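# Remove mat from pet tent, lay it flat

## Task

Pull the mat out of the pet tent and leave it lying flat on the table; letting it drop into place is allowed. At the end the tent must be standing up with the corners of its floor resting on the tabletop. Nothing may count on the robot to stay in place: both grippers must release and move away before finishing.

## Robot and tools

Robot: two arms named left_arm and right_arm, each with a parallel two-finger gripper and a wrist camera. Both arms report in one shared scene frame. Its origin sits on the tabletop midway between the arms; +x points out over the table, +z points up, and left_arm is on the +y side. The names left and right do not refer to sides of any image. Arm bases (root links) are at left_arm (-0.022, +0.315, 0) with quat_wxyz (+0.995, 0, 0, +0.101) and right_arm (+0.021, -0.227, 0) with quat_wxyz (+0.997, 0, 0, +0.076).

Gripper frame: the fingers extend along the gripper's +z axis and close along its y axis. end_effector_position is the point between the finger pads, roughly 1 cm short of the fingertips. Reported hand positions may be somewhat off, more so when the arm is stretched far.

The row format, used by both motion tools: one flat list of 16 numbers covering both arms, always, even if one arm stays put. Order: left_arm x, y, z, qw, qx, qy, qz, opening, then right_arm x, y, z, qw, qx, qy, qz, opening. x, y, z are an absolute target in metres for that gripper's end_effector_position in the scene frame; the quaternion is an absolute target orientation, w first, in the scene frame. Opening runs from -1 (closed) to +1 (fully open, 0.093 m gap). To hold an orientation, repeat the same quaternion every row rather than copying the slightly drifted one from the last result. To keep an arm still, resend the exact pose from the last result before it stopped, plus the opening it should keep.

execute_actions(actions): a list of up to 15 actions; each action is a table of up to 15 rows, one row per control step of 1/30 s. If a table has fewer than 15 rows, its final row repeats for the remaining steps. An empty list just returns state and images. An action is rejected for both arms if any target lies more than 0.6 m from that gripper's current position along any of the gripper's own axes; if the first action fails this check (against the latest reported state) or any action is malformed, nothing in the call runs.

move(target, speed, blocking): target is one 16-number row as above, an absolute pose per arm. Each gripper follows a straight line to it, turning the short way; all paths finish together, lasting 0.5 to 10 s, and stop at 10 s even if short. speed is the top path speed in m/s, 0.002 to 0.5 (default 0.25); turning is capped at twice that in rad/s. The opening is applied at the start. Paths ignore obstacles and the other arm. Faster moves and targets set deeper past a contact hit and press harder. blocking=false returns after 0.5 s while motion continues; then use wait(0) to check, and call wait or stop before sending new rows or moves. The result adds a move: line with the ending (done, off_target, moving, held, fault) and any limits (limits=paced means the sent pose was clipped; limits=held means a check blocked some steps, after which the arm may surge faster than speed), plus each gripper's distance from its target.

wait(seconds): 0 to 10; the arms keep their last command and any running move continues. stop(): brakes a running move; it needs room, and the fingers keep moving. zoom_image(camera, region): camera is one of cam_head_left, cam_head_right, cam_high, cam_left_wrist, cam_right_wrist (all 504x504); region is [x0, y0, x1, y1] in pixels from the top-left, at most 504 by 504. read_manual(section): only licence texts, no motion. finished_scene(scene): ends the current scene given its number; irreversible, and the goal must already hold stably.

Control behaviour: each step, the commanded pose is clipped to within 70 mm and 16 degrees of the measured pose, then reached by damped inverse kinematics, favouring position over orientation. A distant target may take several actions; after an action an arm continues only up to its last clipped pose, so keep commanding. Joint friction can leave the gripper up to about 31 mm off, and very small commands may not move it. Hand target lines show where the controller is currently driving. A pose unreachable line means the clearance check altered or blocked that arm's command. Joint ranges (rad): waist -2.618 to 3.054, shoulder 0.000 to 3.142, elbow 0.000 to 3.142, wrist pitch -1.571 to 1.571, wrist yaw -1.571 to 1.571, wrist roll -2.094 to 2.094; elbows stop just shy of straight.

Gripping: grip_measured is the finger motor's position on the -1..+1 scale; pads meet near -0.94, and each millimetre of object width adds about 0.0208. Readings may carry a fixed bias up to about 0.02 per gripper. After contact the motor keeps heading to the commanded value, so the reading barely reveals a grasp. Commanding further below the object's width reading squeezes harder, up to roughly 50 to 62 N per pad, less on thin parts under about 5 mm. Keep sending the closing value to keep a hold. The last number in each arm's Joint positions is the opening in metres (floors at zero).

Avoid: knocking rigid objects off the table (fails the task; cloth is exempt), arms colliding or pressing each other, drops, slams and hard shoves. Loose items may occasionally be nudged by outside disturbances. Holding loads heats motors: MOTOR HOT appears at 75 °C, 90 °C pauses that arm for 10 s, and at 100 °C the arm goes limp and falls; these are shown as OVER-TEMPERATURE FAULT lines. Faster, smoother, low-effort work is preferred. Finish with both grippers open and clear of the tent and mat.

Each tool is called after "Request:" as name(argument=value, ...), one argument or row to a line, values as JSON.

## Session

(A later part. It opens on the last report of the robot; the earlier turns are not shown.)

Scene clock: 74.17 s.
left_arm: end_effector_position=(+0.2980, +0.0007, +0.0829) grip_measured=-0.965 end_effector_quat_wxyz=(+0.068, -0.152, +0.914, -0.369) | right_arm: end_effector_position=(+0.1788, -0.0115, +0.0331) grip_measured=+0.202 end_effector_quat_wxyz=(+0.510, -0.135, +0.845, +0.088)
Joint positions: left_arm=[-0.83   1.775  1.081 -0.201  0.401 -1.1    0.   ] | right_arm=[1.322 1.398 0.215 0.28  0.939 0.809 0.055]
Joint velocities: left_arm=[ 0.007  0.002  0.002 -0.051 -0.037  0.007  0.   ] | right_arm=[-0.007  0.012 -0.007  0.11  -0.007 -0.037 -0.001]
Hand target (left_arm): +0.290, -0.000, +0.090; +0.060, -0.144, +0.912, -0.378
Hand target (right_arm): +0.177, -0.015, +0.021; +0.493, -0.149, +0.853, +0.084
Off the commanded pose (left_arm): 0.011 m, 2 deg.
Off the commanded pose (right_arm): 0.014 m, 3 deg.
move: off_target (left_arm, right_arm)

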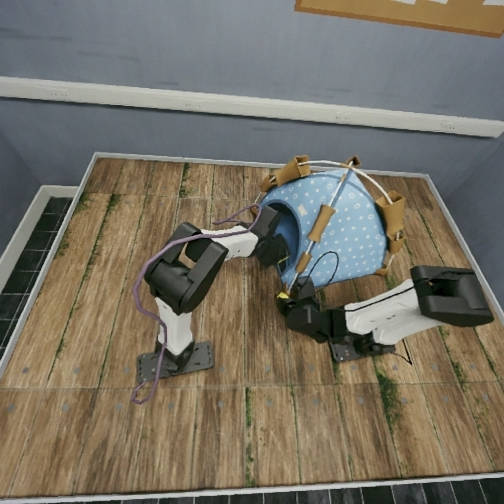

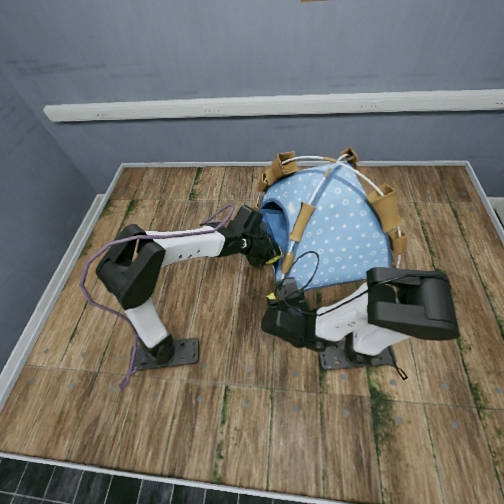

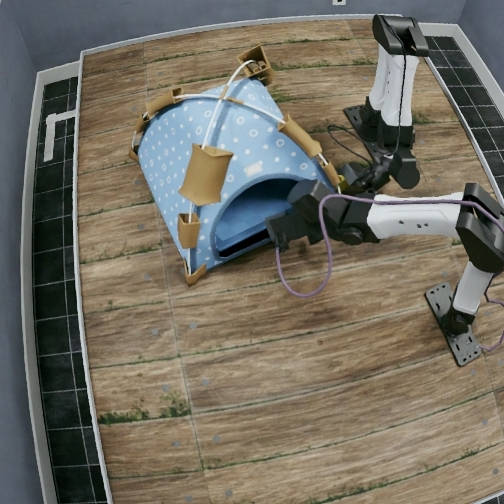

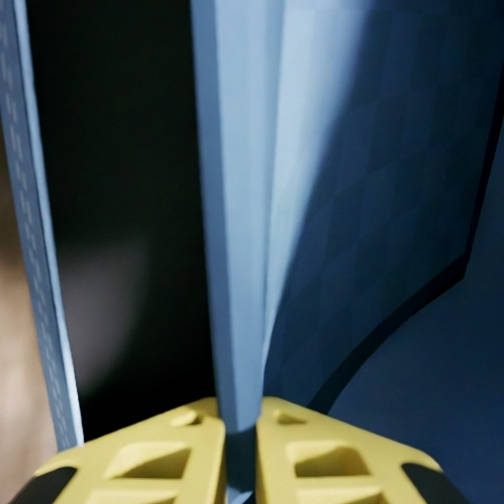

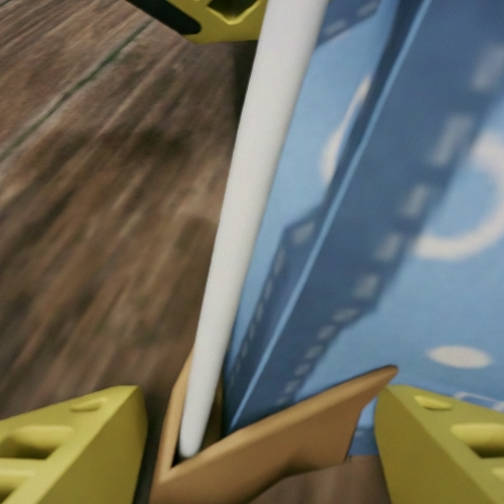

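Request:
move(
  target=[0.33,0.01,0.09,0.06,-0.144,0.912,-0.378,-1,0.178,-0.005,0.025,0.49,-0.15,0.853,0.087,-0.9],
  speed=0.05,
)

Request:
move(
  target=[0.35,0.15,0.09,0.06,-0.144,0.912,-0.378,-1,0.178,-0.005,0.025,0.49,-0.15,0.853,0.087,-0.9],
  speed=0.1,
)

Scene clock: 77.53 s.
left_arm: end_effector_position=(+0.3210, +0.0139, +0.0846) grip_measured=-0.965 end_effector_quat_wxyz=(+0.055, -0.149, +0.915, -0.370) | right_arm: end_effector_position=(+0.1802, -0.0093, +0.0343) grip_measured=-0.859 end_effector_quat_wxyz=(+0.509, -0.121, +0.847, +0.101)
Joint positions: left_arm=[-0.753  1.829  1.167 -0.278  0.469 -1.03   0.   ] | right_arm=[1.313 1.398 0.214 0.302 0.929 0.826 0.004]
Joint velocities: left_arm=[ 0.017 -0.002  0.007 -0.022 -0.037  0.022  0.   ] | right_arm=[-0.007  0.017 -0.012 -0.022  0.007  0.066 -0.002]
Hand target (left_arm): +0.330, +0.011, +0.090; +0.061, -0.144, +0.913, -0.377
Hand target (right_arm): +0.178, -0.005, +0.026; +0.491, -0.150, +0.854, +0.088
Off the commanded pose (left_arm): 0.011 m, 1 deg.
Off the commanded pose (right_arm): 0.010 m, 4 deg.
move: off_target (left_arm, right_arm)

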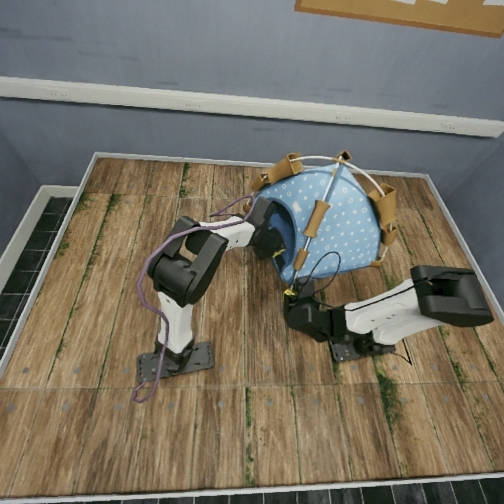

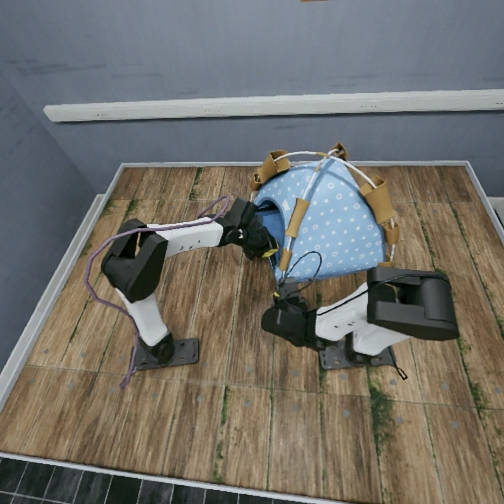

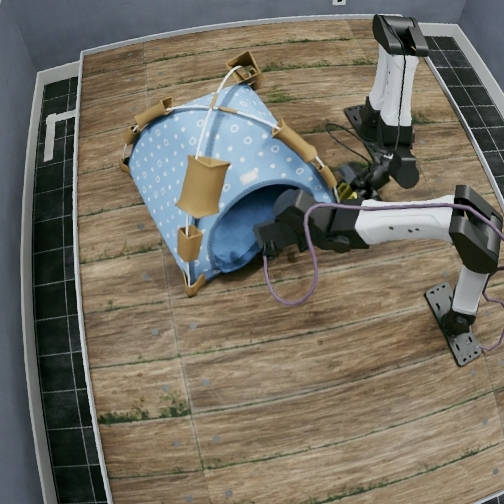

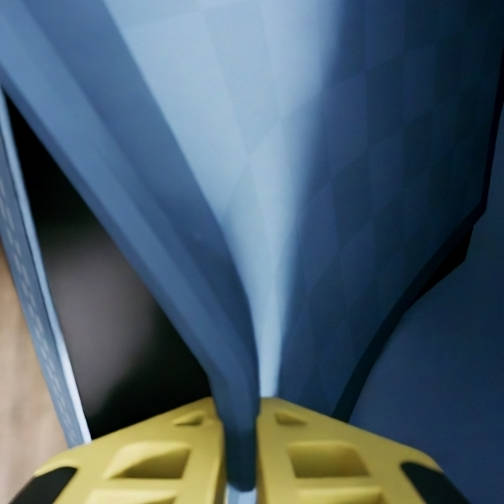

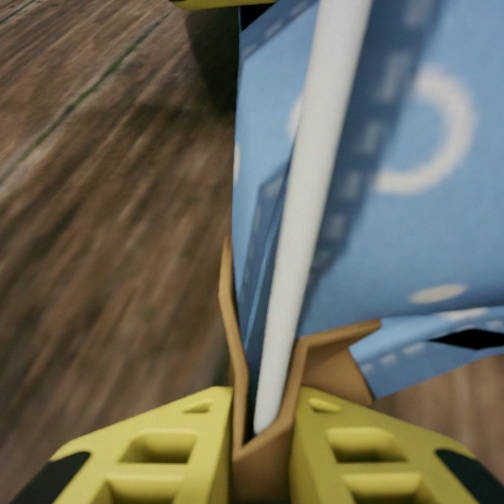

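Scene clock: 79.37 s.
left_arm: end_effector_position=(+0.3396, +0.1487, +0.0768) grip_measured=-0.965 end_effector_quat_wxyz=(+0.038, -0.147, +0.916, -0.370) | right_arm: end_effector_position=(+0.1795, -0.0034, +0.0346) grip_measured=-0.859 end_effector_quat_wxyz=(+0.505, -0.123, +0.847, +0.110)
Joint positions: left_arm=[-0.361  1.797  1.135 -0.537  0.682 -0.612  0.   ] | right_arm=[1.311 1.407 0.22  0.325 0.91  0.816 0.004]
Joint velocities: left_arm=[-0.002 -0.007 -0.012 -0.081  0.022 -0.037  0.   ] | right_arm=[-0.002  0.007 -0.002 -0.022 -0.007  0.095 -0.   ]
Hand target (left_arm): +0.348, +0.153, +0.088; +0.061, -0.143, +0.915, -0.372
Hand target (right_arm): +0.178, -0.005, +0.025; +0.491, -0.150, +0.854, +0.088
Off the commanded pose (left_arm): 0.017 m, 3 deg.
Off the commanded pose (right_arm): 0.010 m, 4 deg.
move: off_target (left_arm, right_arm)

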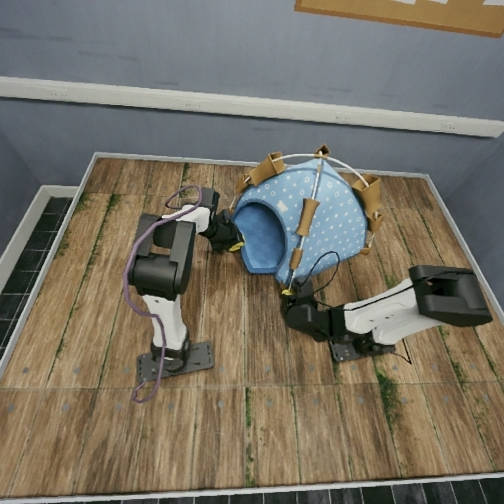

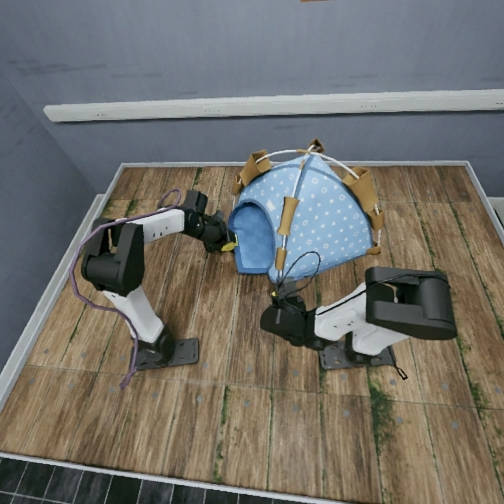

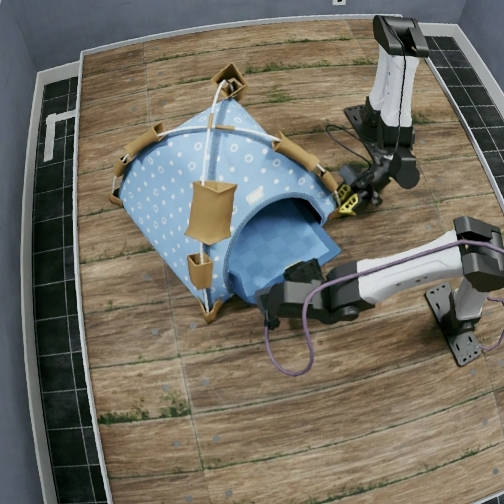

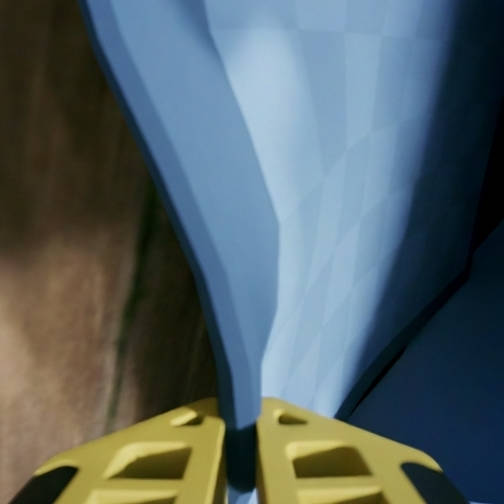

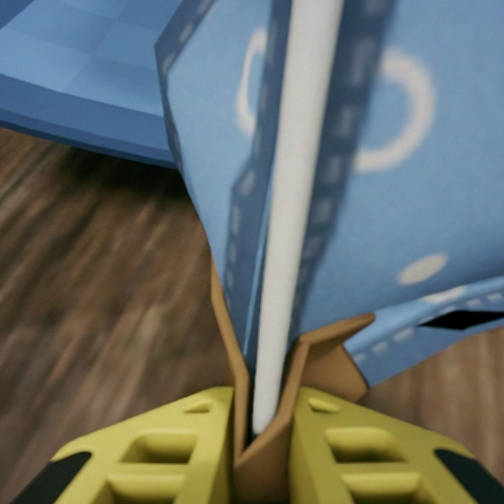

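Request:
move(
  target=[0.3,0.36,0.08,0.04,-0.1,0.95,-0.28,-1,0.22,-0.08,0.028,0.49,-0.15,0.853,0.087,-0.9],
  speed=0.1,
)

Scene clock: 85.20 s.
left_arm: end_effector_position=(+0.2893, +0.3567, +0.0772) grip_measured=-0.965 end_effector_quat_wxyz=(+0.034, -0.099, +0.954, -0.280) | right_arm: end_effector_position=(+0.2289, -0.0679, +0.0403) grip_measured=-0.859 end_effector_quat_wxyz=(+0.492, -0.144, +0.854, +0.090)
Joint positions: left_arm=[ 0.221  1.832  1.284 -1.149  0.559  0.252  0.   ] | right_arm=[0.848 1.047 0.046 0.373 0.553 0.379 0.004]
Joint velocities: left_arm=[ 0.012 -0.007 -0.002 -0.007  0.022  0.051  0.   ] | right_arm=[-0.007 -0.032 -0.012 -0.066 -0.051  0.007 -0.   ]
Hand target (left_arm): +0.294, +0.363, +0.078; +0.036, -0.099, +0.956, -0.274
Hand target (right_arm): +0.225, -0.080, +0.029; +0.481, -0.148, +0.861, +0.071
Off the commanded pose (left_arm): 0.012 m, 1 deg.
Off the commanded pose (right_arm): 0.019 m, 1 deg.
joint sent to its limit (right arm) — the command would take joint 3 (elbow) past its lower limit, so that joint was sent only as far as its limit.
move: off_target (left_arm, right_arm)

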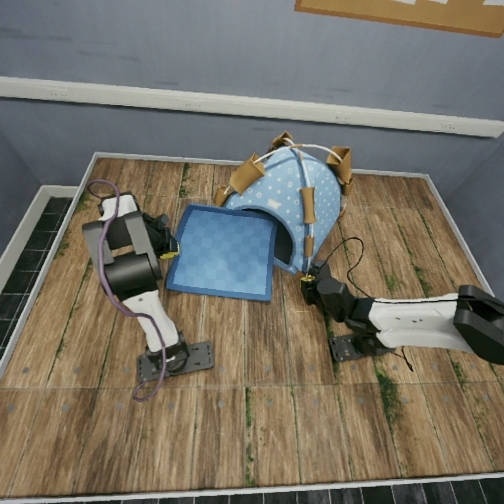

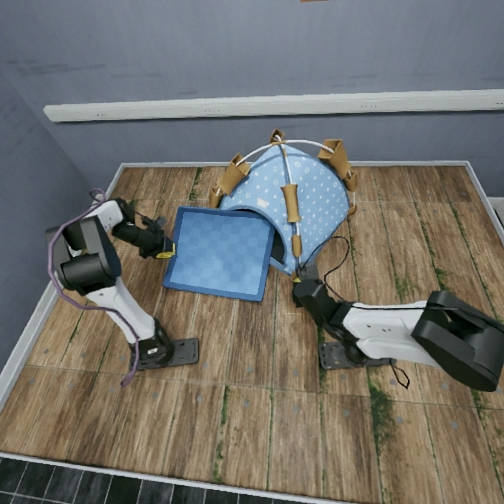

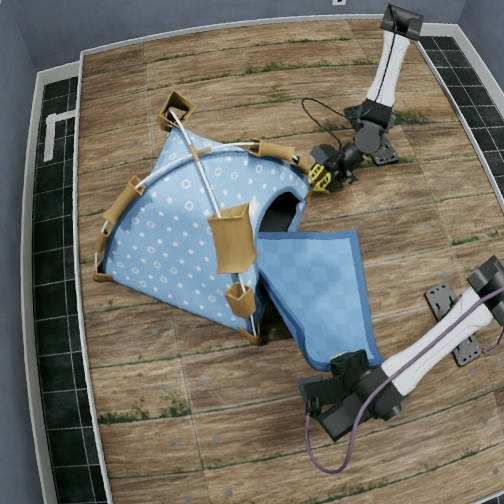

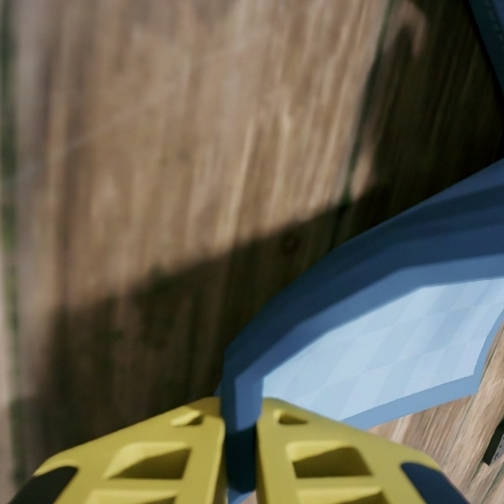

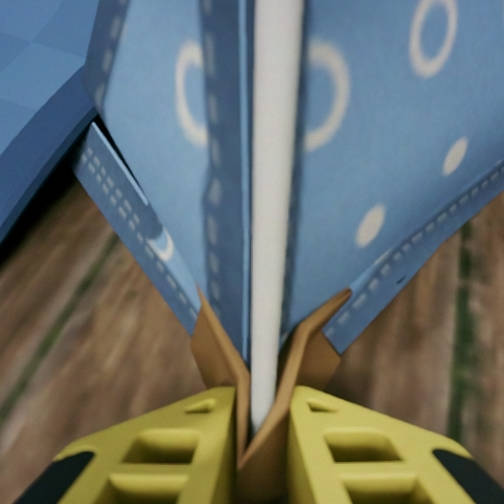

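Request:
move(
  target=[0.27,0.42,0.07,0.04,-0.1,0.95,-0.28,-1,0.3,-0.2,0.03,0.5,0,0.866,0,-0.9],
  speed=0.1,
)

Scene clock: 89.40 s.
left_arm: end_effector_position=(+0.2639, +0.4138, +0.0685) grip_measured=-0.965 end_effector_quat_wxyz=(+0.035, -0.100, +0.953, -0.283) | right_arm: end_effector_position=(+0.3088, -0.1949, +0.0389) grip_measured=-0.863 end_effector_quat_wxyz=(+0.511, -0.021, +0.859, -0.000)
Joint positions: left_arm=[ 0.418  1.899  1.327 -1.243  0.531  0.477  0.   ] | right_arm=[0.053 1.248 0.033 0.71  0.159 0.063 0.004]
Joint velocities: left_arm=[ 0.007 -0.007 -0.002 -0.022  0.007 -0.022  0.   ] | right_arm=[-0.012  0.017  0.002  0.066 -0.007 -0.037 -0.001]
Hand target (left_arm): +0.268, +0.420, +0.070; +0.038, -0.100, +0.954, -0.279
Hand target (right_arm): +0.304, -0.203, +0.030; +0.500, -0.005, +0.866, -0.010
Off the commanded pose (left_arm): 0.009 m, 1 deg.
Off the commanded pose (right_arm): 0.013 m, 3 deg.
joint sent to its limit (right arm) — the command would take joint 3 (elbow) past its lower limit, so that joint was sent only as far as its limit.
move: off_target (right_arm)

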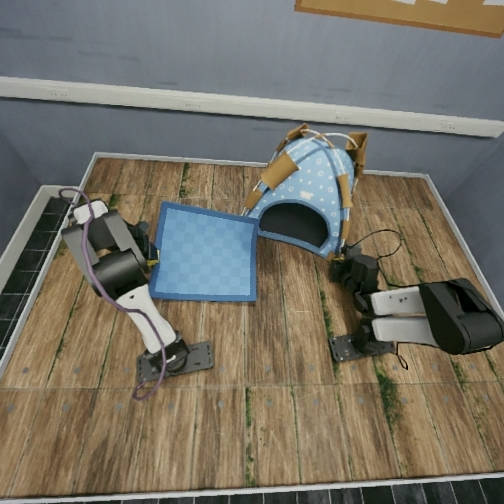

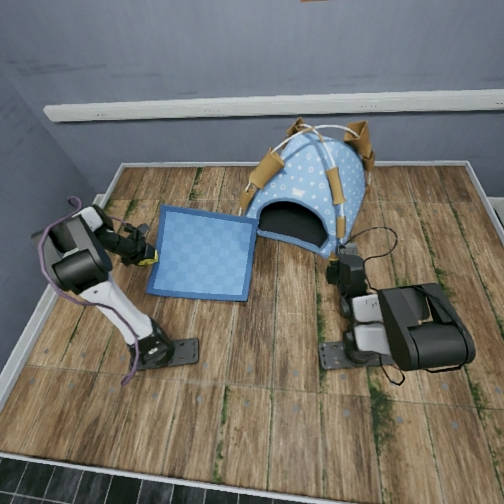

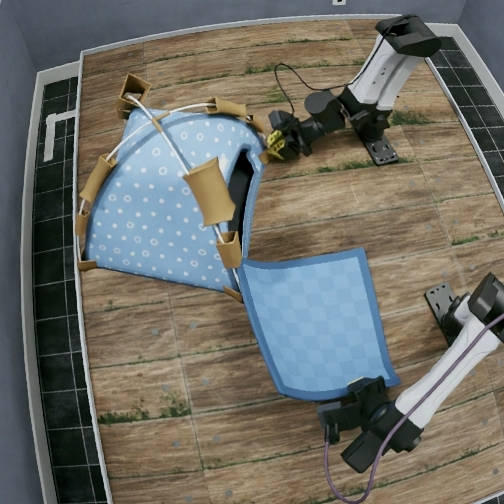

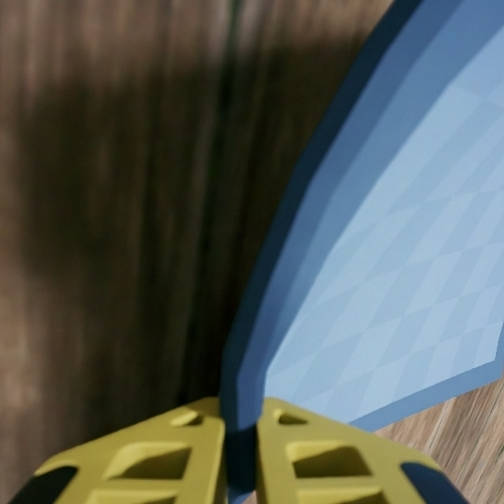

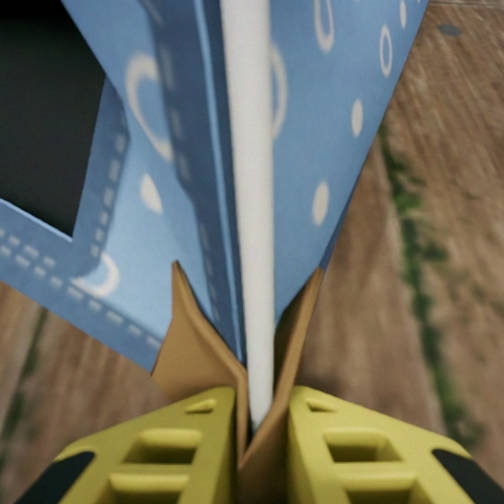

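Tent corner is at the table edge; pull it back and to -y.

Request:
move(
  target=[0.26,0.48,0.045,0.04,-0.1,0.95,-0.28,-1,0.26,-0.31,0.03,0.4,0.1,0.9,-0.1,-0.9],
  speed=0.1,
)

Request:
move(
  target=[0.26,0.53,0.09,0.04,-0.1,0.95,-0.28,0.2,0.22,-0.31,0.1,0.4,0.1,0.9,-0.1,0.2],
  speed=0.1,
)

Scene clock: 94.60 s.
left_arm: end_effector_position=(+0.2564, +0.4734, +0.0446) grip_measured=-0.965 end_effector_quat_wxyz=(+0.038, -0.102, +0.952, -0.286) | right_arm: end_effector_position=(+0.2734, -0.3061, +0.0410) grip_measured=-0.874 end_effector_quat_wxyz=(+0.434, +0.077, +0.893, -0.094)
Joint positions: left_arm=[ 0.569  2.067  1.46  -1.287  0.496  0.639  0.   ] | right_arm=[-0.458  0.907  0.109  0.148 -0.005 -0.132  0.003]
Joint velocities: left_arm=[-0.007 -0.017  0.007 -0.037  0.051 -0.066  0.   ] | right_arm=[-0.022  0.017  0.007  0.007  0.007  0.007  0.001]
Hand target (left_arm): +0.258, +0.480, +0.045; +0.038, -0.101, +0.954, -0.280
Hand target (right_arm): +0.261, -0.313, +0.030; +0.401, +0.095, +0.905, -0.107
Off the commanded pose (left_arm): 0.008 m, 1 deg.
Off the commanded pose (right_arm): 0.018 m, 5 deg.
move: off_target (right_arm)

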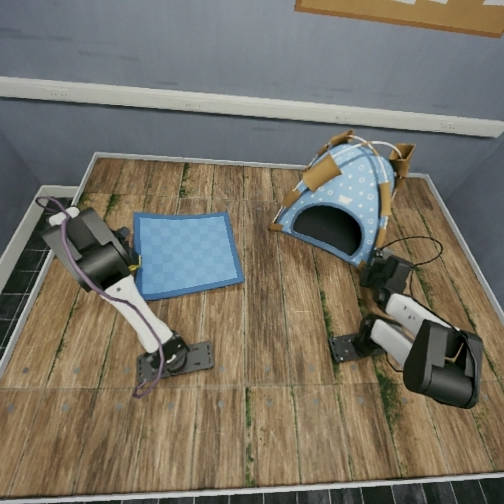

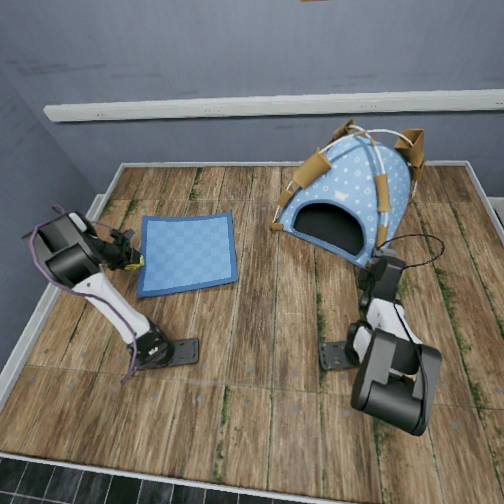

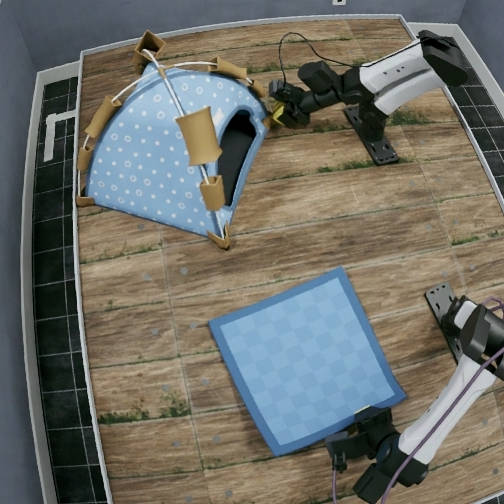

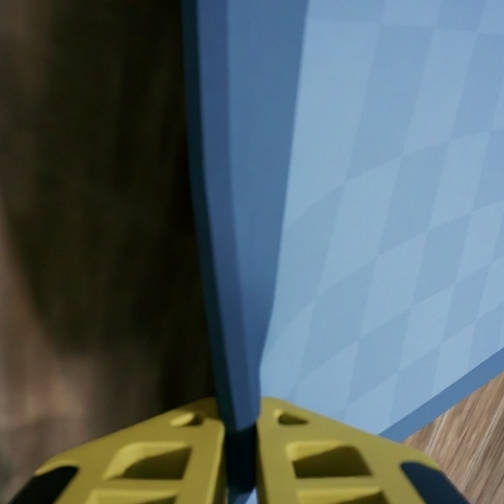

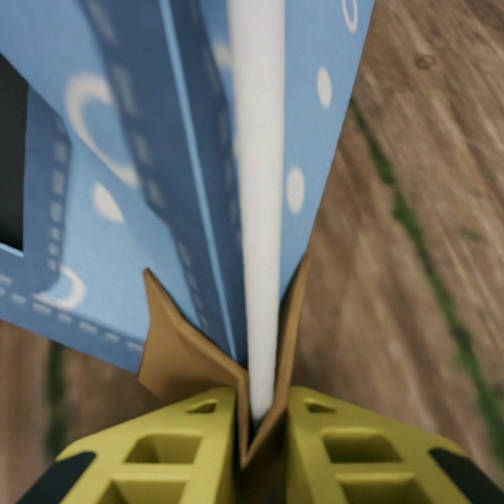

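Scene clock: 96.20 s.
left_arm: end_effector_position=(+0.2576, +0.5248, +0.0908) grip_measured=+0.198 end_effector_quat_wxyz=(+0.046, -0.103, +0.954, -0.278) | right_arm: end_effector_position=(+0.2184, -0.3110, +0.0946) grip_measured=+0.198 end_effector_quat_wxyz=(+0.396, +0.102, +0.907, -0.104)
Joint positions: left_arm=[ 0.661  2.161  1.799 -1.553  0.467  0.73   0.055] | right_arm=[-0.602  0.452  0.319 -0.595 -0.062 -0.199  0.055]
Joint velocities: left_arm=[-0.007  0.002 -0.012  0.037  0.007  0.037 -0.001] | right_arm=[-0.007  0.017 -0.002 -0.007 -0.051  0.037  0.   ]
Hand target (left_arm): +0.258, +0.529, +0.090; +0.043, -0.102, +0.955, -0.277
Hand target (right_arm): +0.217, -0.310, +0.100; +0.401, +0.099, +0.905, -0.103
Off the commanded pose (left_arm): 0.006 m, 1 deg.
Off the commanded pose (right_arm): 0.006 m, 1 deg.
joint sent to its limit (left arm) — the command would take joint 4 (wrist pitch) past its lower limit, so that joint was sent only as far as its limit.
move: done

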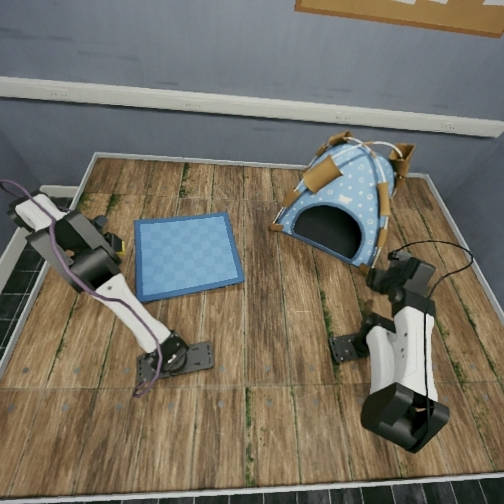

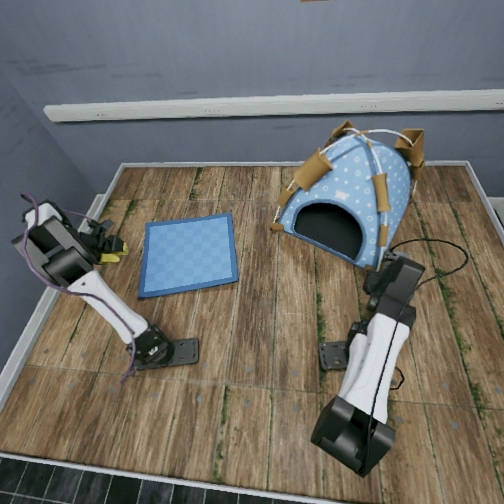

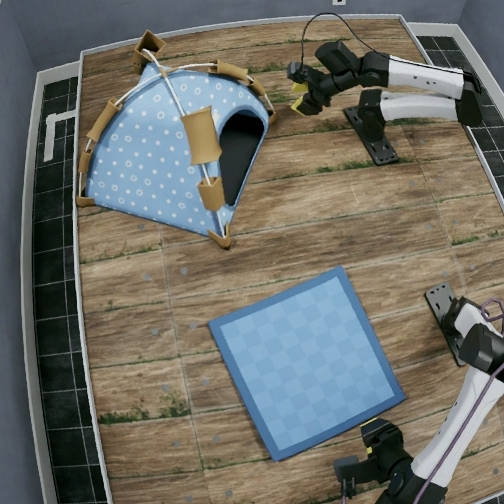

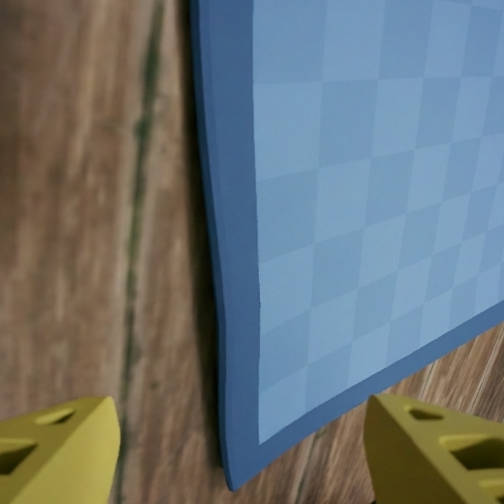

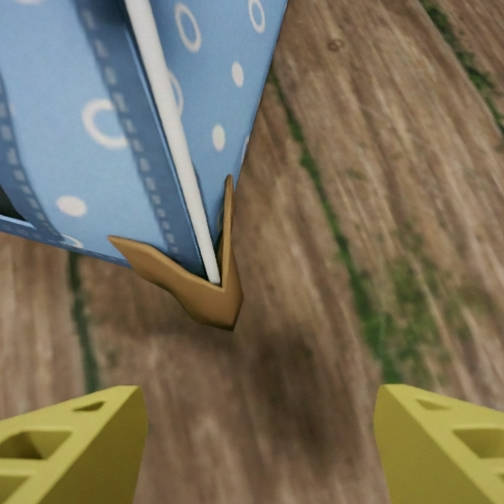

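Request:
move(
  target=[0.26,0.53,0.09,0.04,-0.1,0.95,-0.28,0.2,0.275,-0.3,0.025,0.43,0.08,0.9,-0.1,0.2],
  speed=0.1,
)

Request:
move(
  target=[0.26,0.53,0.09,0.04,-0.1,0.95,-0.28,0.2,0.275,-0.3,0.025,0.43,0.08,0.9,-0.1,-0.9],
)

Request:
move(
  target=[0.26,0.53,0.09,0.04,-0.1,0.95,-0.28,0.2,0.19,-0.32,0.035,0.3,0.15,0.94,-0.05,-0.9],
  speed=0.1,
)

Scene clock: 101.23 s.
left_arm: end_effector_position=(+0.2576, +0.5248, +0.0908) grip_measured=+0.198 end_effector_quat_wxyz=(+0.046, -0.103, +0.954, -0.278) | right_arm: end_effector_position=(+0.2860, -0.3013, +0.0373) grip_measured=+0.198 end_effector_quat_wxyz=(+0.445, +0.078, +0.887, -0.096)
Joint positions: left_arm=[ 0.661  2.161  1.799 -1.553  0.466  0.73   0.055] | right_arm=[-0.396  1.029  0.1    0.303  0.046 -0.092  0.055]
Joint velocities: left_arm=[-0.002 -0.012  0.002  0.037  0.037  0.022 -0.001] | right_arm=[-0.002  0.017 -0.027  0.022  0.022 -0.007  0.   ]
Hand target (left_arm): +0.260, +0.530, +0.090; +0.044, -0.102, +0.954, -0.277
Hand target (right_arm): +0.278, -0.300, +0.025; +0.429, +0.081, +0.894, -0.097
Off the commanded pose (left_arm): 0.006 m, 1 deg.
Off the commanded pose (right_arm): 0.017 m, 2 deg.
joint sent to its limit (left arm) — the command would take joint 4 (wrist pitch) past its lower limit, so that joint was sent only as far as its limit.
move: off_target (right_arm)

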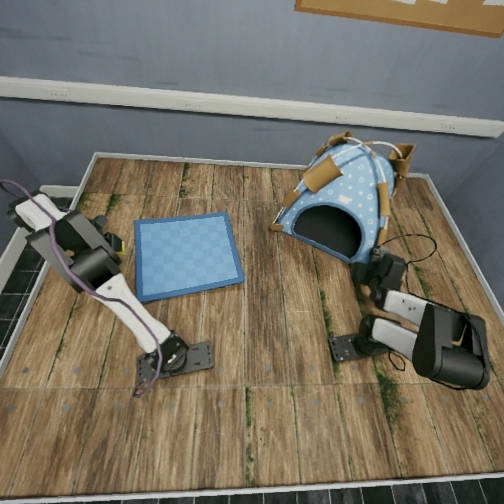

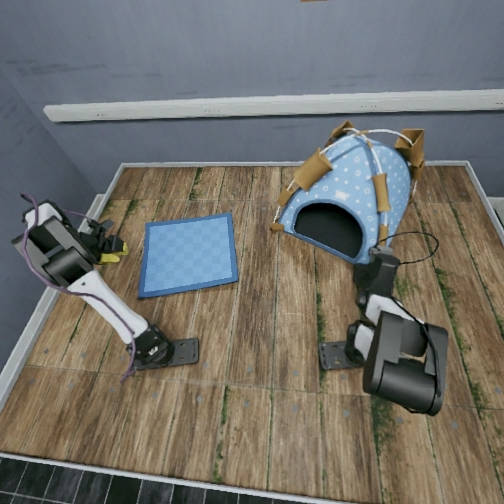

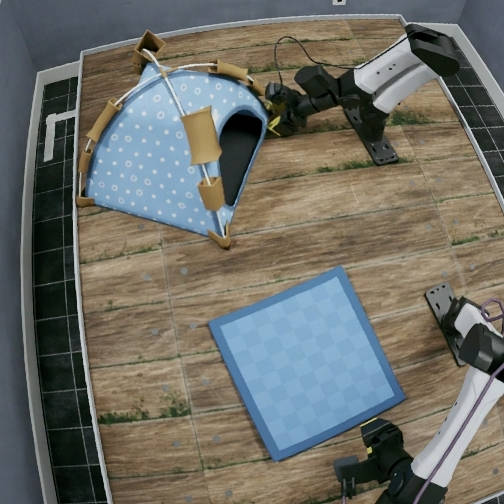

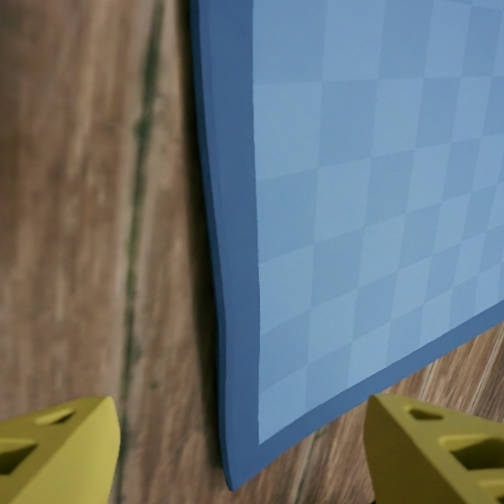

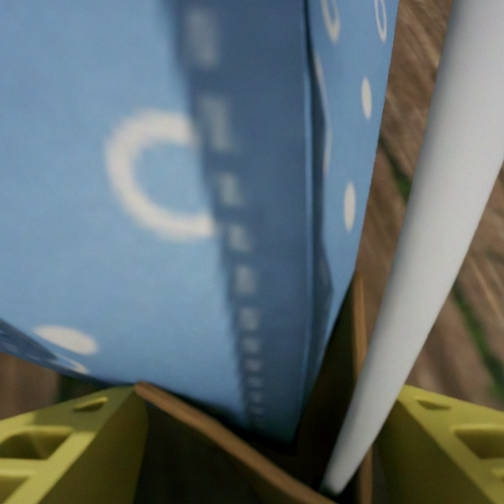

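Scene clock: 101.93 s.
left_arm: end_effector_position=(+0.2576, +0.5248, +0.0908) grip_measured=+0.198 end_effector_quat_wxyz=(+0.046, -0.103, +0.954, -0.278) | right_arm: end_effector_position=(+0.2874, -0.3024, +0.0396) grip_measured=-0.865 end_effector_quat_wxyz=(+0.449, +0.075, +0.885, -0.101)
Joint positions: left_arm=[ 0.661  2.161  1.799 -1.553  0.466  0.73   0.055] | right_arm=[-0.396  1.029  0.1    0.315  0.05  -0.102  0.004]
Joint velocities: left_arm=[ 0.007  0.002 -0.012  0.007  0.007  0.022  0.   ] | right_arm=[ 0.007 -0.007 -0.012  0.007 -0.007  0.007 -0.001]
Hand target (left_arm): +0.260, +0.530, +0.090; +0.045, -0.102, +0.954, -0.277
Hand target (right_arm): +0.276, -0.300, +0.025; +0.428, +0.079, +0.895, -0.100
Off the commanded pose (left_arm): 0.006 m, 1 deg.
Off the commanded pose (right_arm): 0.019 m, 3 deg.
joint sent to its limit (left arm) — the command would take joint 4 (wrist pitch) past its lower limit, so that joint was sent only as far as its limit.
move: off_target (right_arm)

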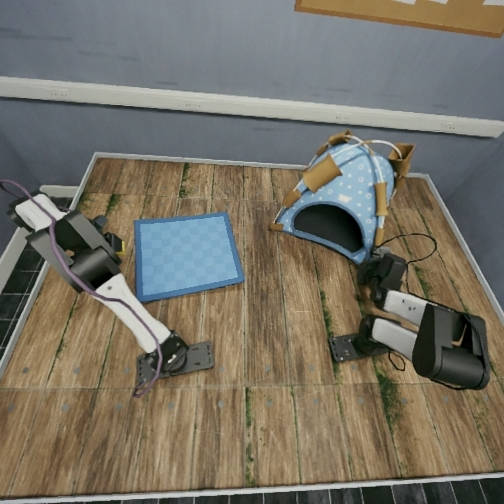

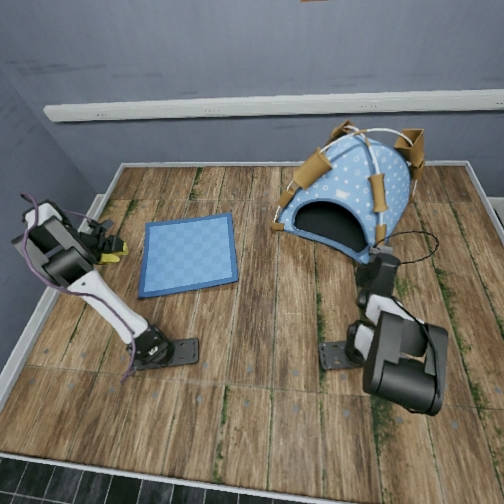

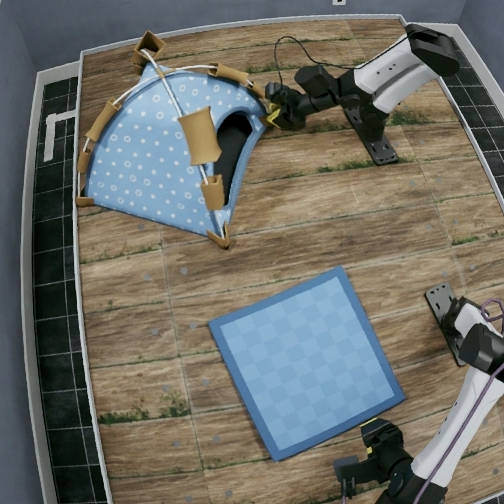

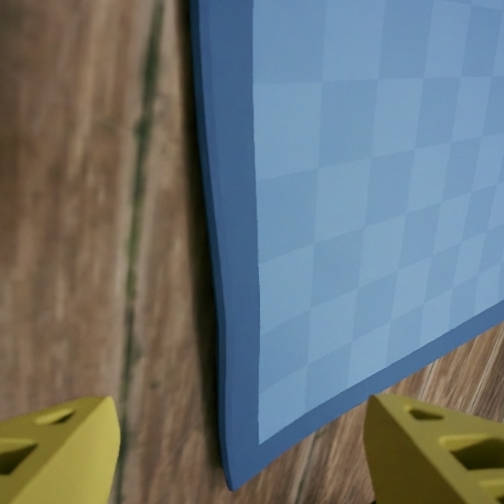

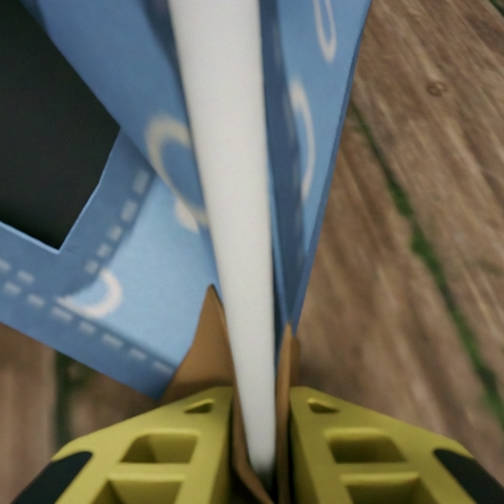

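Scene clock: 104.37 s.
left_arm: end_effector_position=(+0.2576, +0.5248, +0.0908) grip_measured=+0.198 end_effector_quat_wxyz=(+0.046, -0.103, +0.954, -0.278) | right_arm: end_effector_position=(+0.2186, -0.3306, +0.0502) grip_measured=-0.865 end_effector_quat_wxyz=(+0.356, +0.117, +0.925, -0.066)
Joint positions: left_arm=[ 0.661  2.161  1.799 -1.553  0.466  0.73   0.055] | right_arm=[-0.81   0.696  0.247 -0.411 -0.234 -0.319  0.004]
Joint velocities: left_arm=[-0.002  0.002 -0.002  0.022  0.022 -0.022 -0.001] | right_arm=[-0.017 -0.027 -0.017 -0.066 -0.037 -0.125 -0.   ]
Hand target (left_arm): +0.260, +0.530, +0.090; +0.045, -0.102, +0.954, -0.277
Hand target (right_arm): +0.195, -0.324, +0.031; +0.298, +0.145, +0.942, -0.055
Off the commanded pose (left_arm): 0.006 m, 1 deg.
Off the commanded pose (right_arm): 0.034 m, 8 deg.
joint sent to its limit (left arm) — the command would take joint 4 (wrist pitch) past its lower limit, so that joint was sent only as far as its limit.
move: off_target (right_arm)

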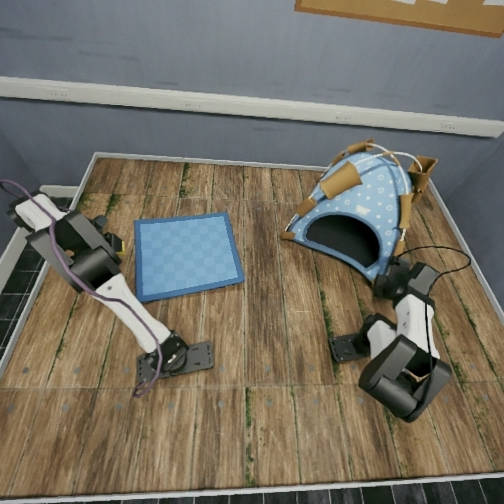

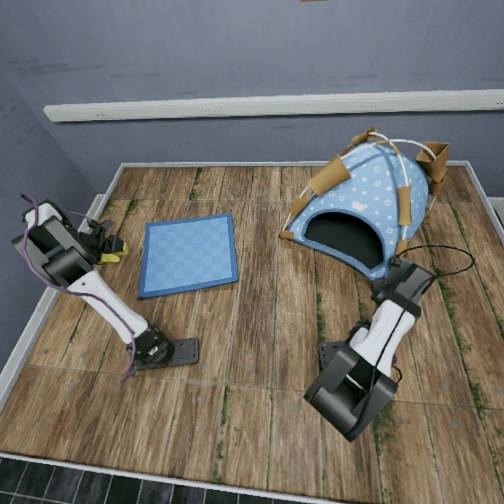

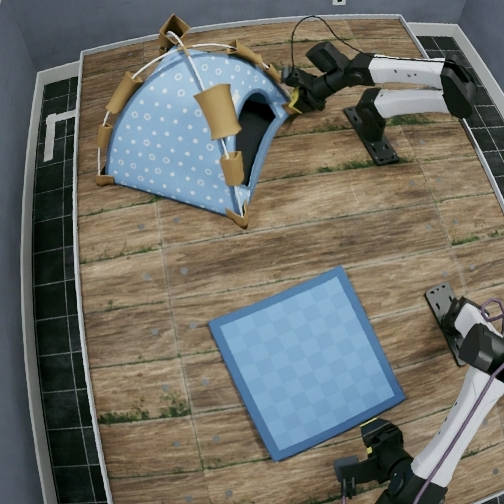

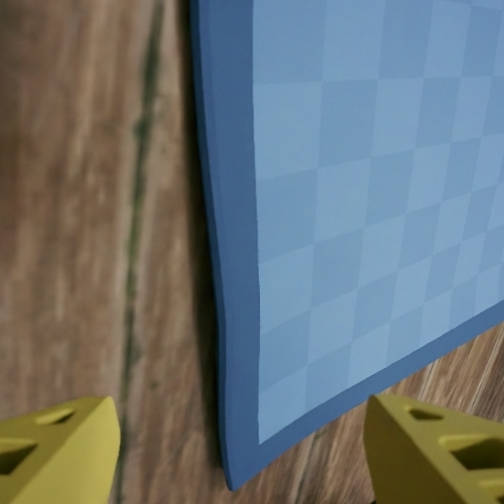

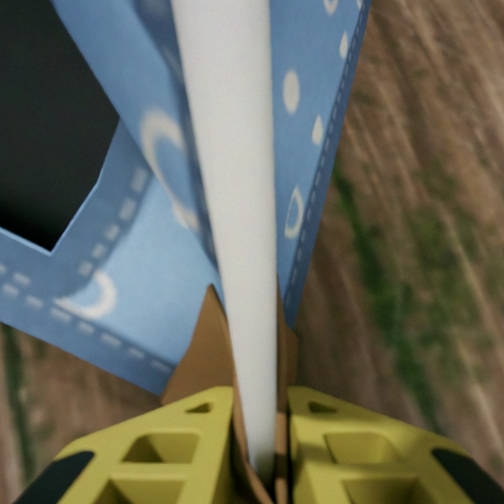

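Request:
move(
  target=[0.26,0.53,0.09,0.04,-0.1,0.95,-0.28,0.2,0.14,-0.34,0.13,0.3,0.15,0.94,-0.05,0.3],
  speed=0.1,
)

Request:
finished_scene(
  scene=1,
)

Scene clock: 111.10 s.
left_arm: end_effector_position=(+0.2576, +0.5248, +0.0908) grip_measured=+0.198 end_effector_quat_wxyz=(+0.046, -0.103, +0.954, -0.278) | right_arm: end_effector_position=(+0.1363, -0.3415, +0.1257) grip_measured=+0.298 end_effector_quat_wxyz=(+0.292, +0.146, +0.943, -0.062)
Joint positions: left_arm=[ 0.661  2.161  1.799 -1.553  0.466  0.73   0.055] | right_arm=[-1.415  0.649  0.645 -1.161 -0.462 -0.858  0.059]
Joint velocities: left_arm=[ 0.002  0.007 -0.007  0.037 -0.007 -0.007  0.   ] | right_arm=[-0.007 -0.002 -0.007 -0.022 -0.037 -0.081 -0.   ]
Hand target (left_arm): +0.260, +0.530, +0.090; +0.045, -0.102, +0.954, -0.277
Hand target (right_arm): +0.136, -0.340, +0.127; +0.292, +0.147, +0.944, -0.054
Off the commanded pose (left_arm): 0.006 m, 1 deg.
Off the commanded pose (right_arm): 0.006 m, 2 deg.
joint sent to its limit (left arm) — the command would take joint 4 (wrist pitch) past its lower limit, so that joint was sent only as far as its limit.
move: done

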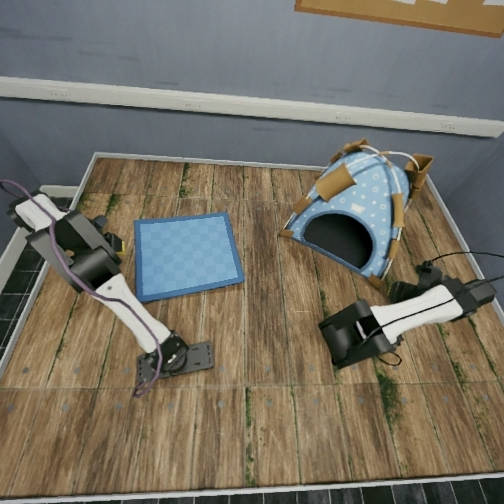

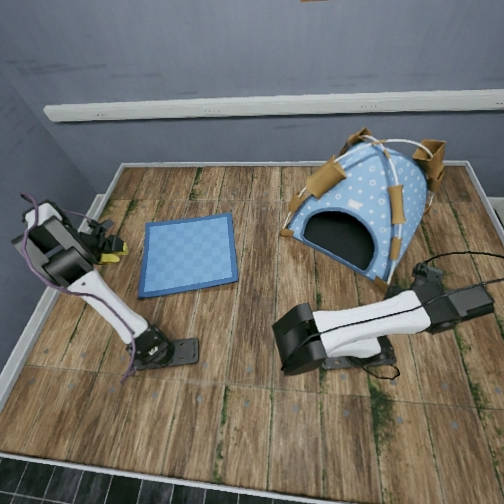

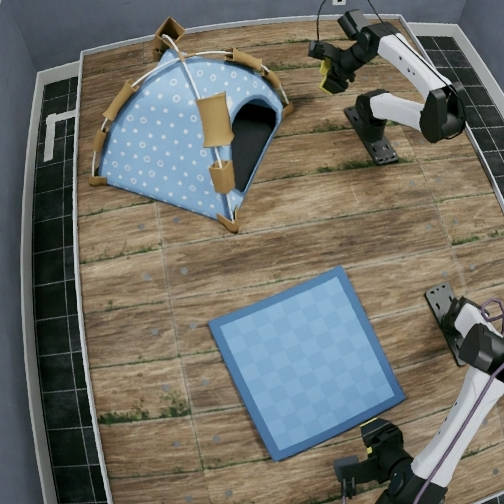

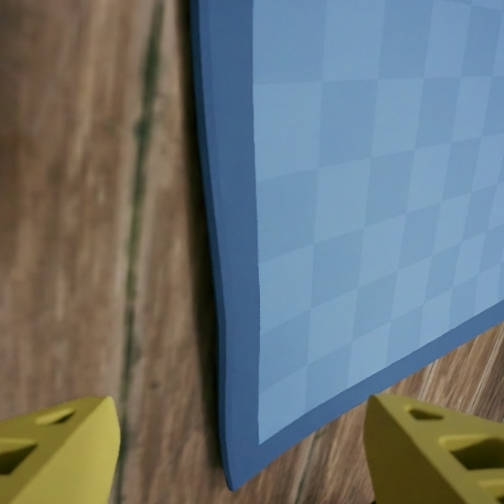

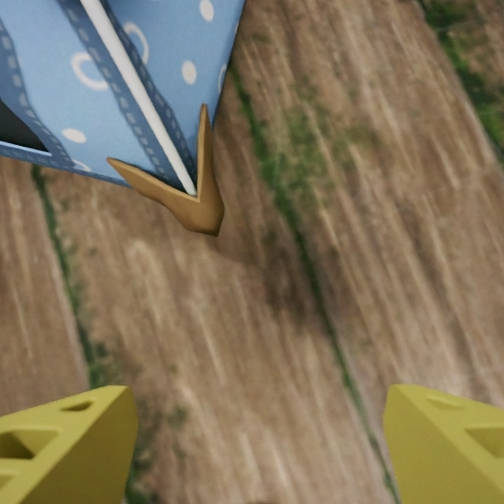

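The scene is finished: the task was done.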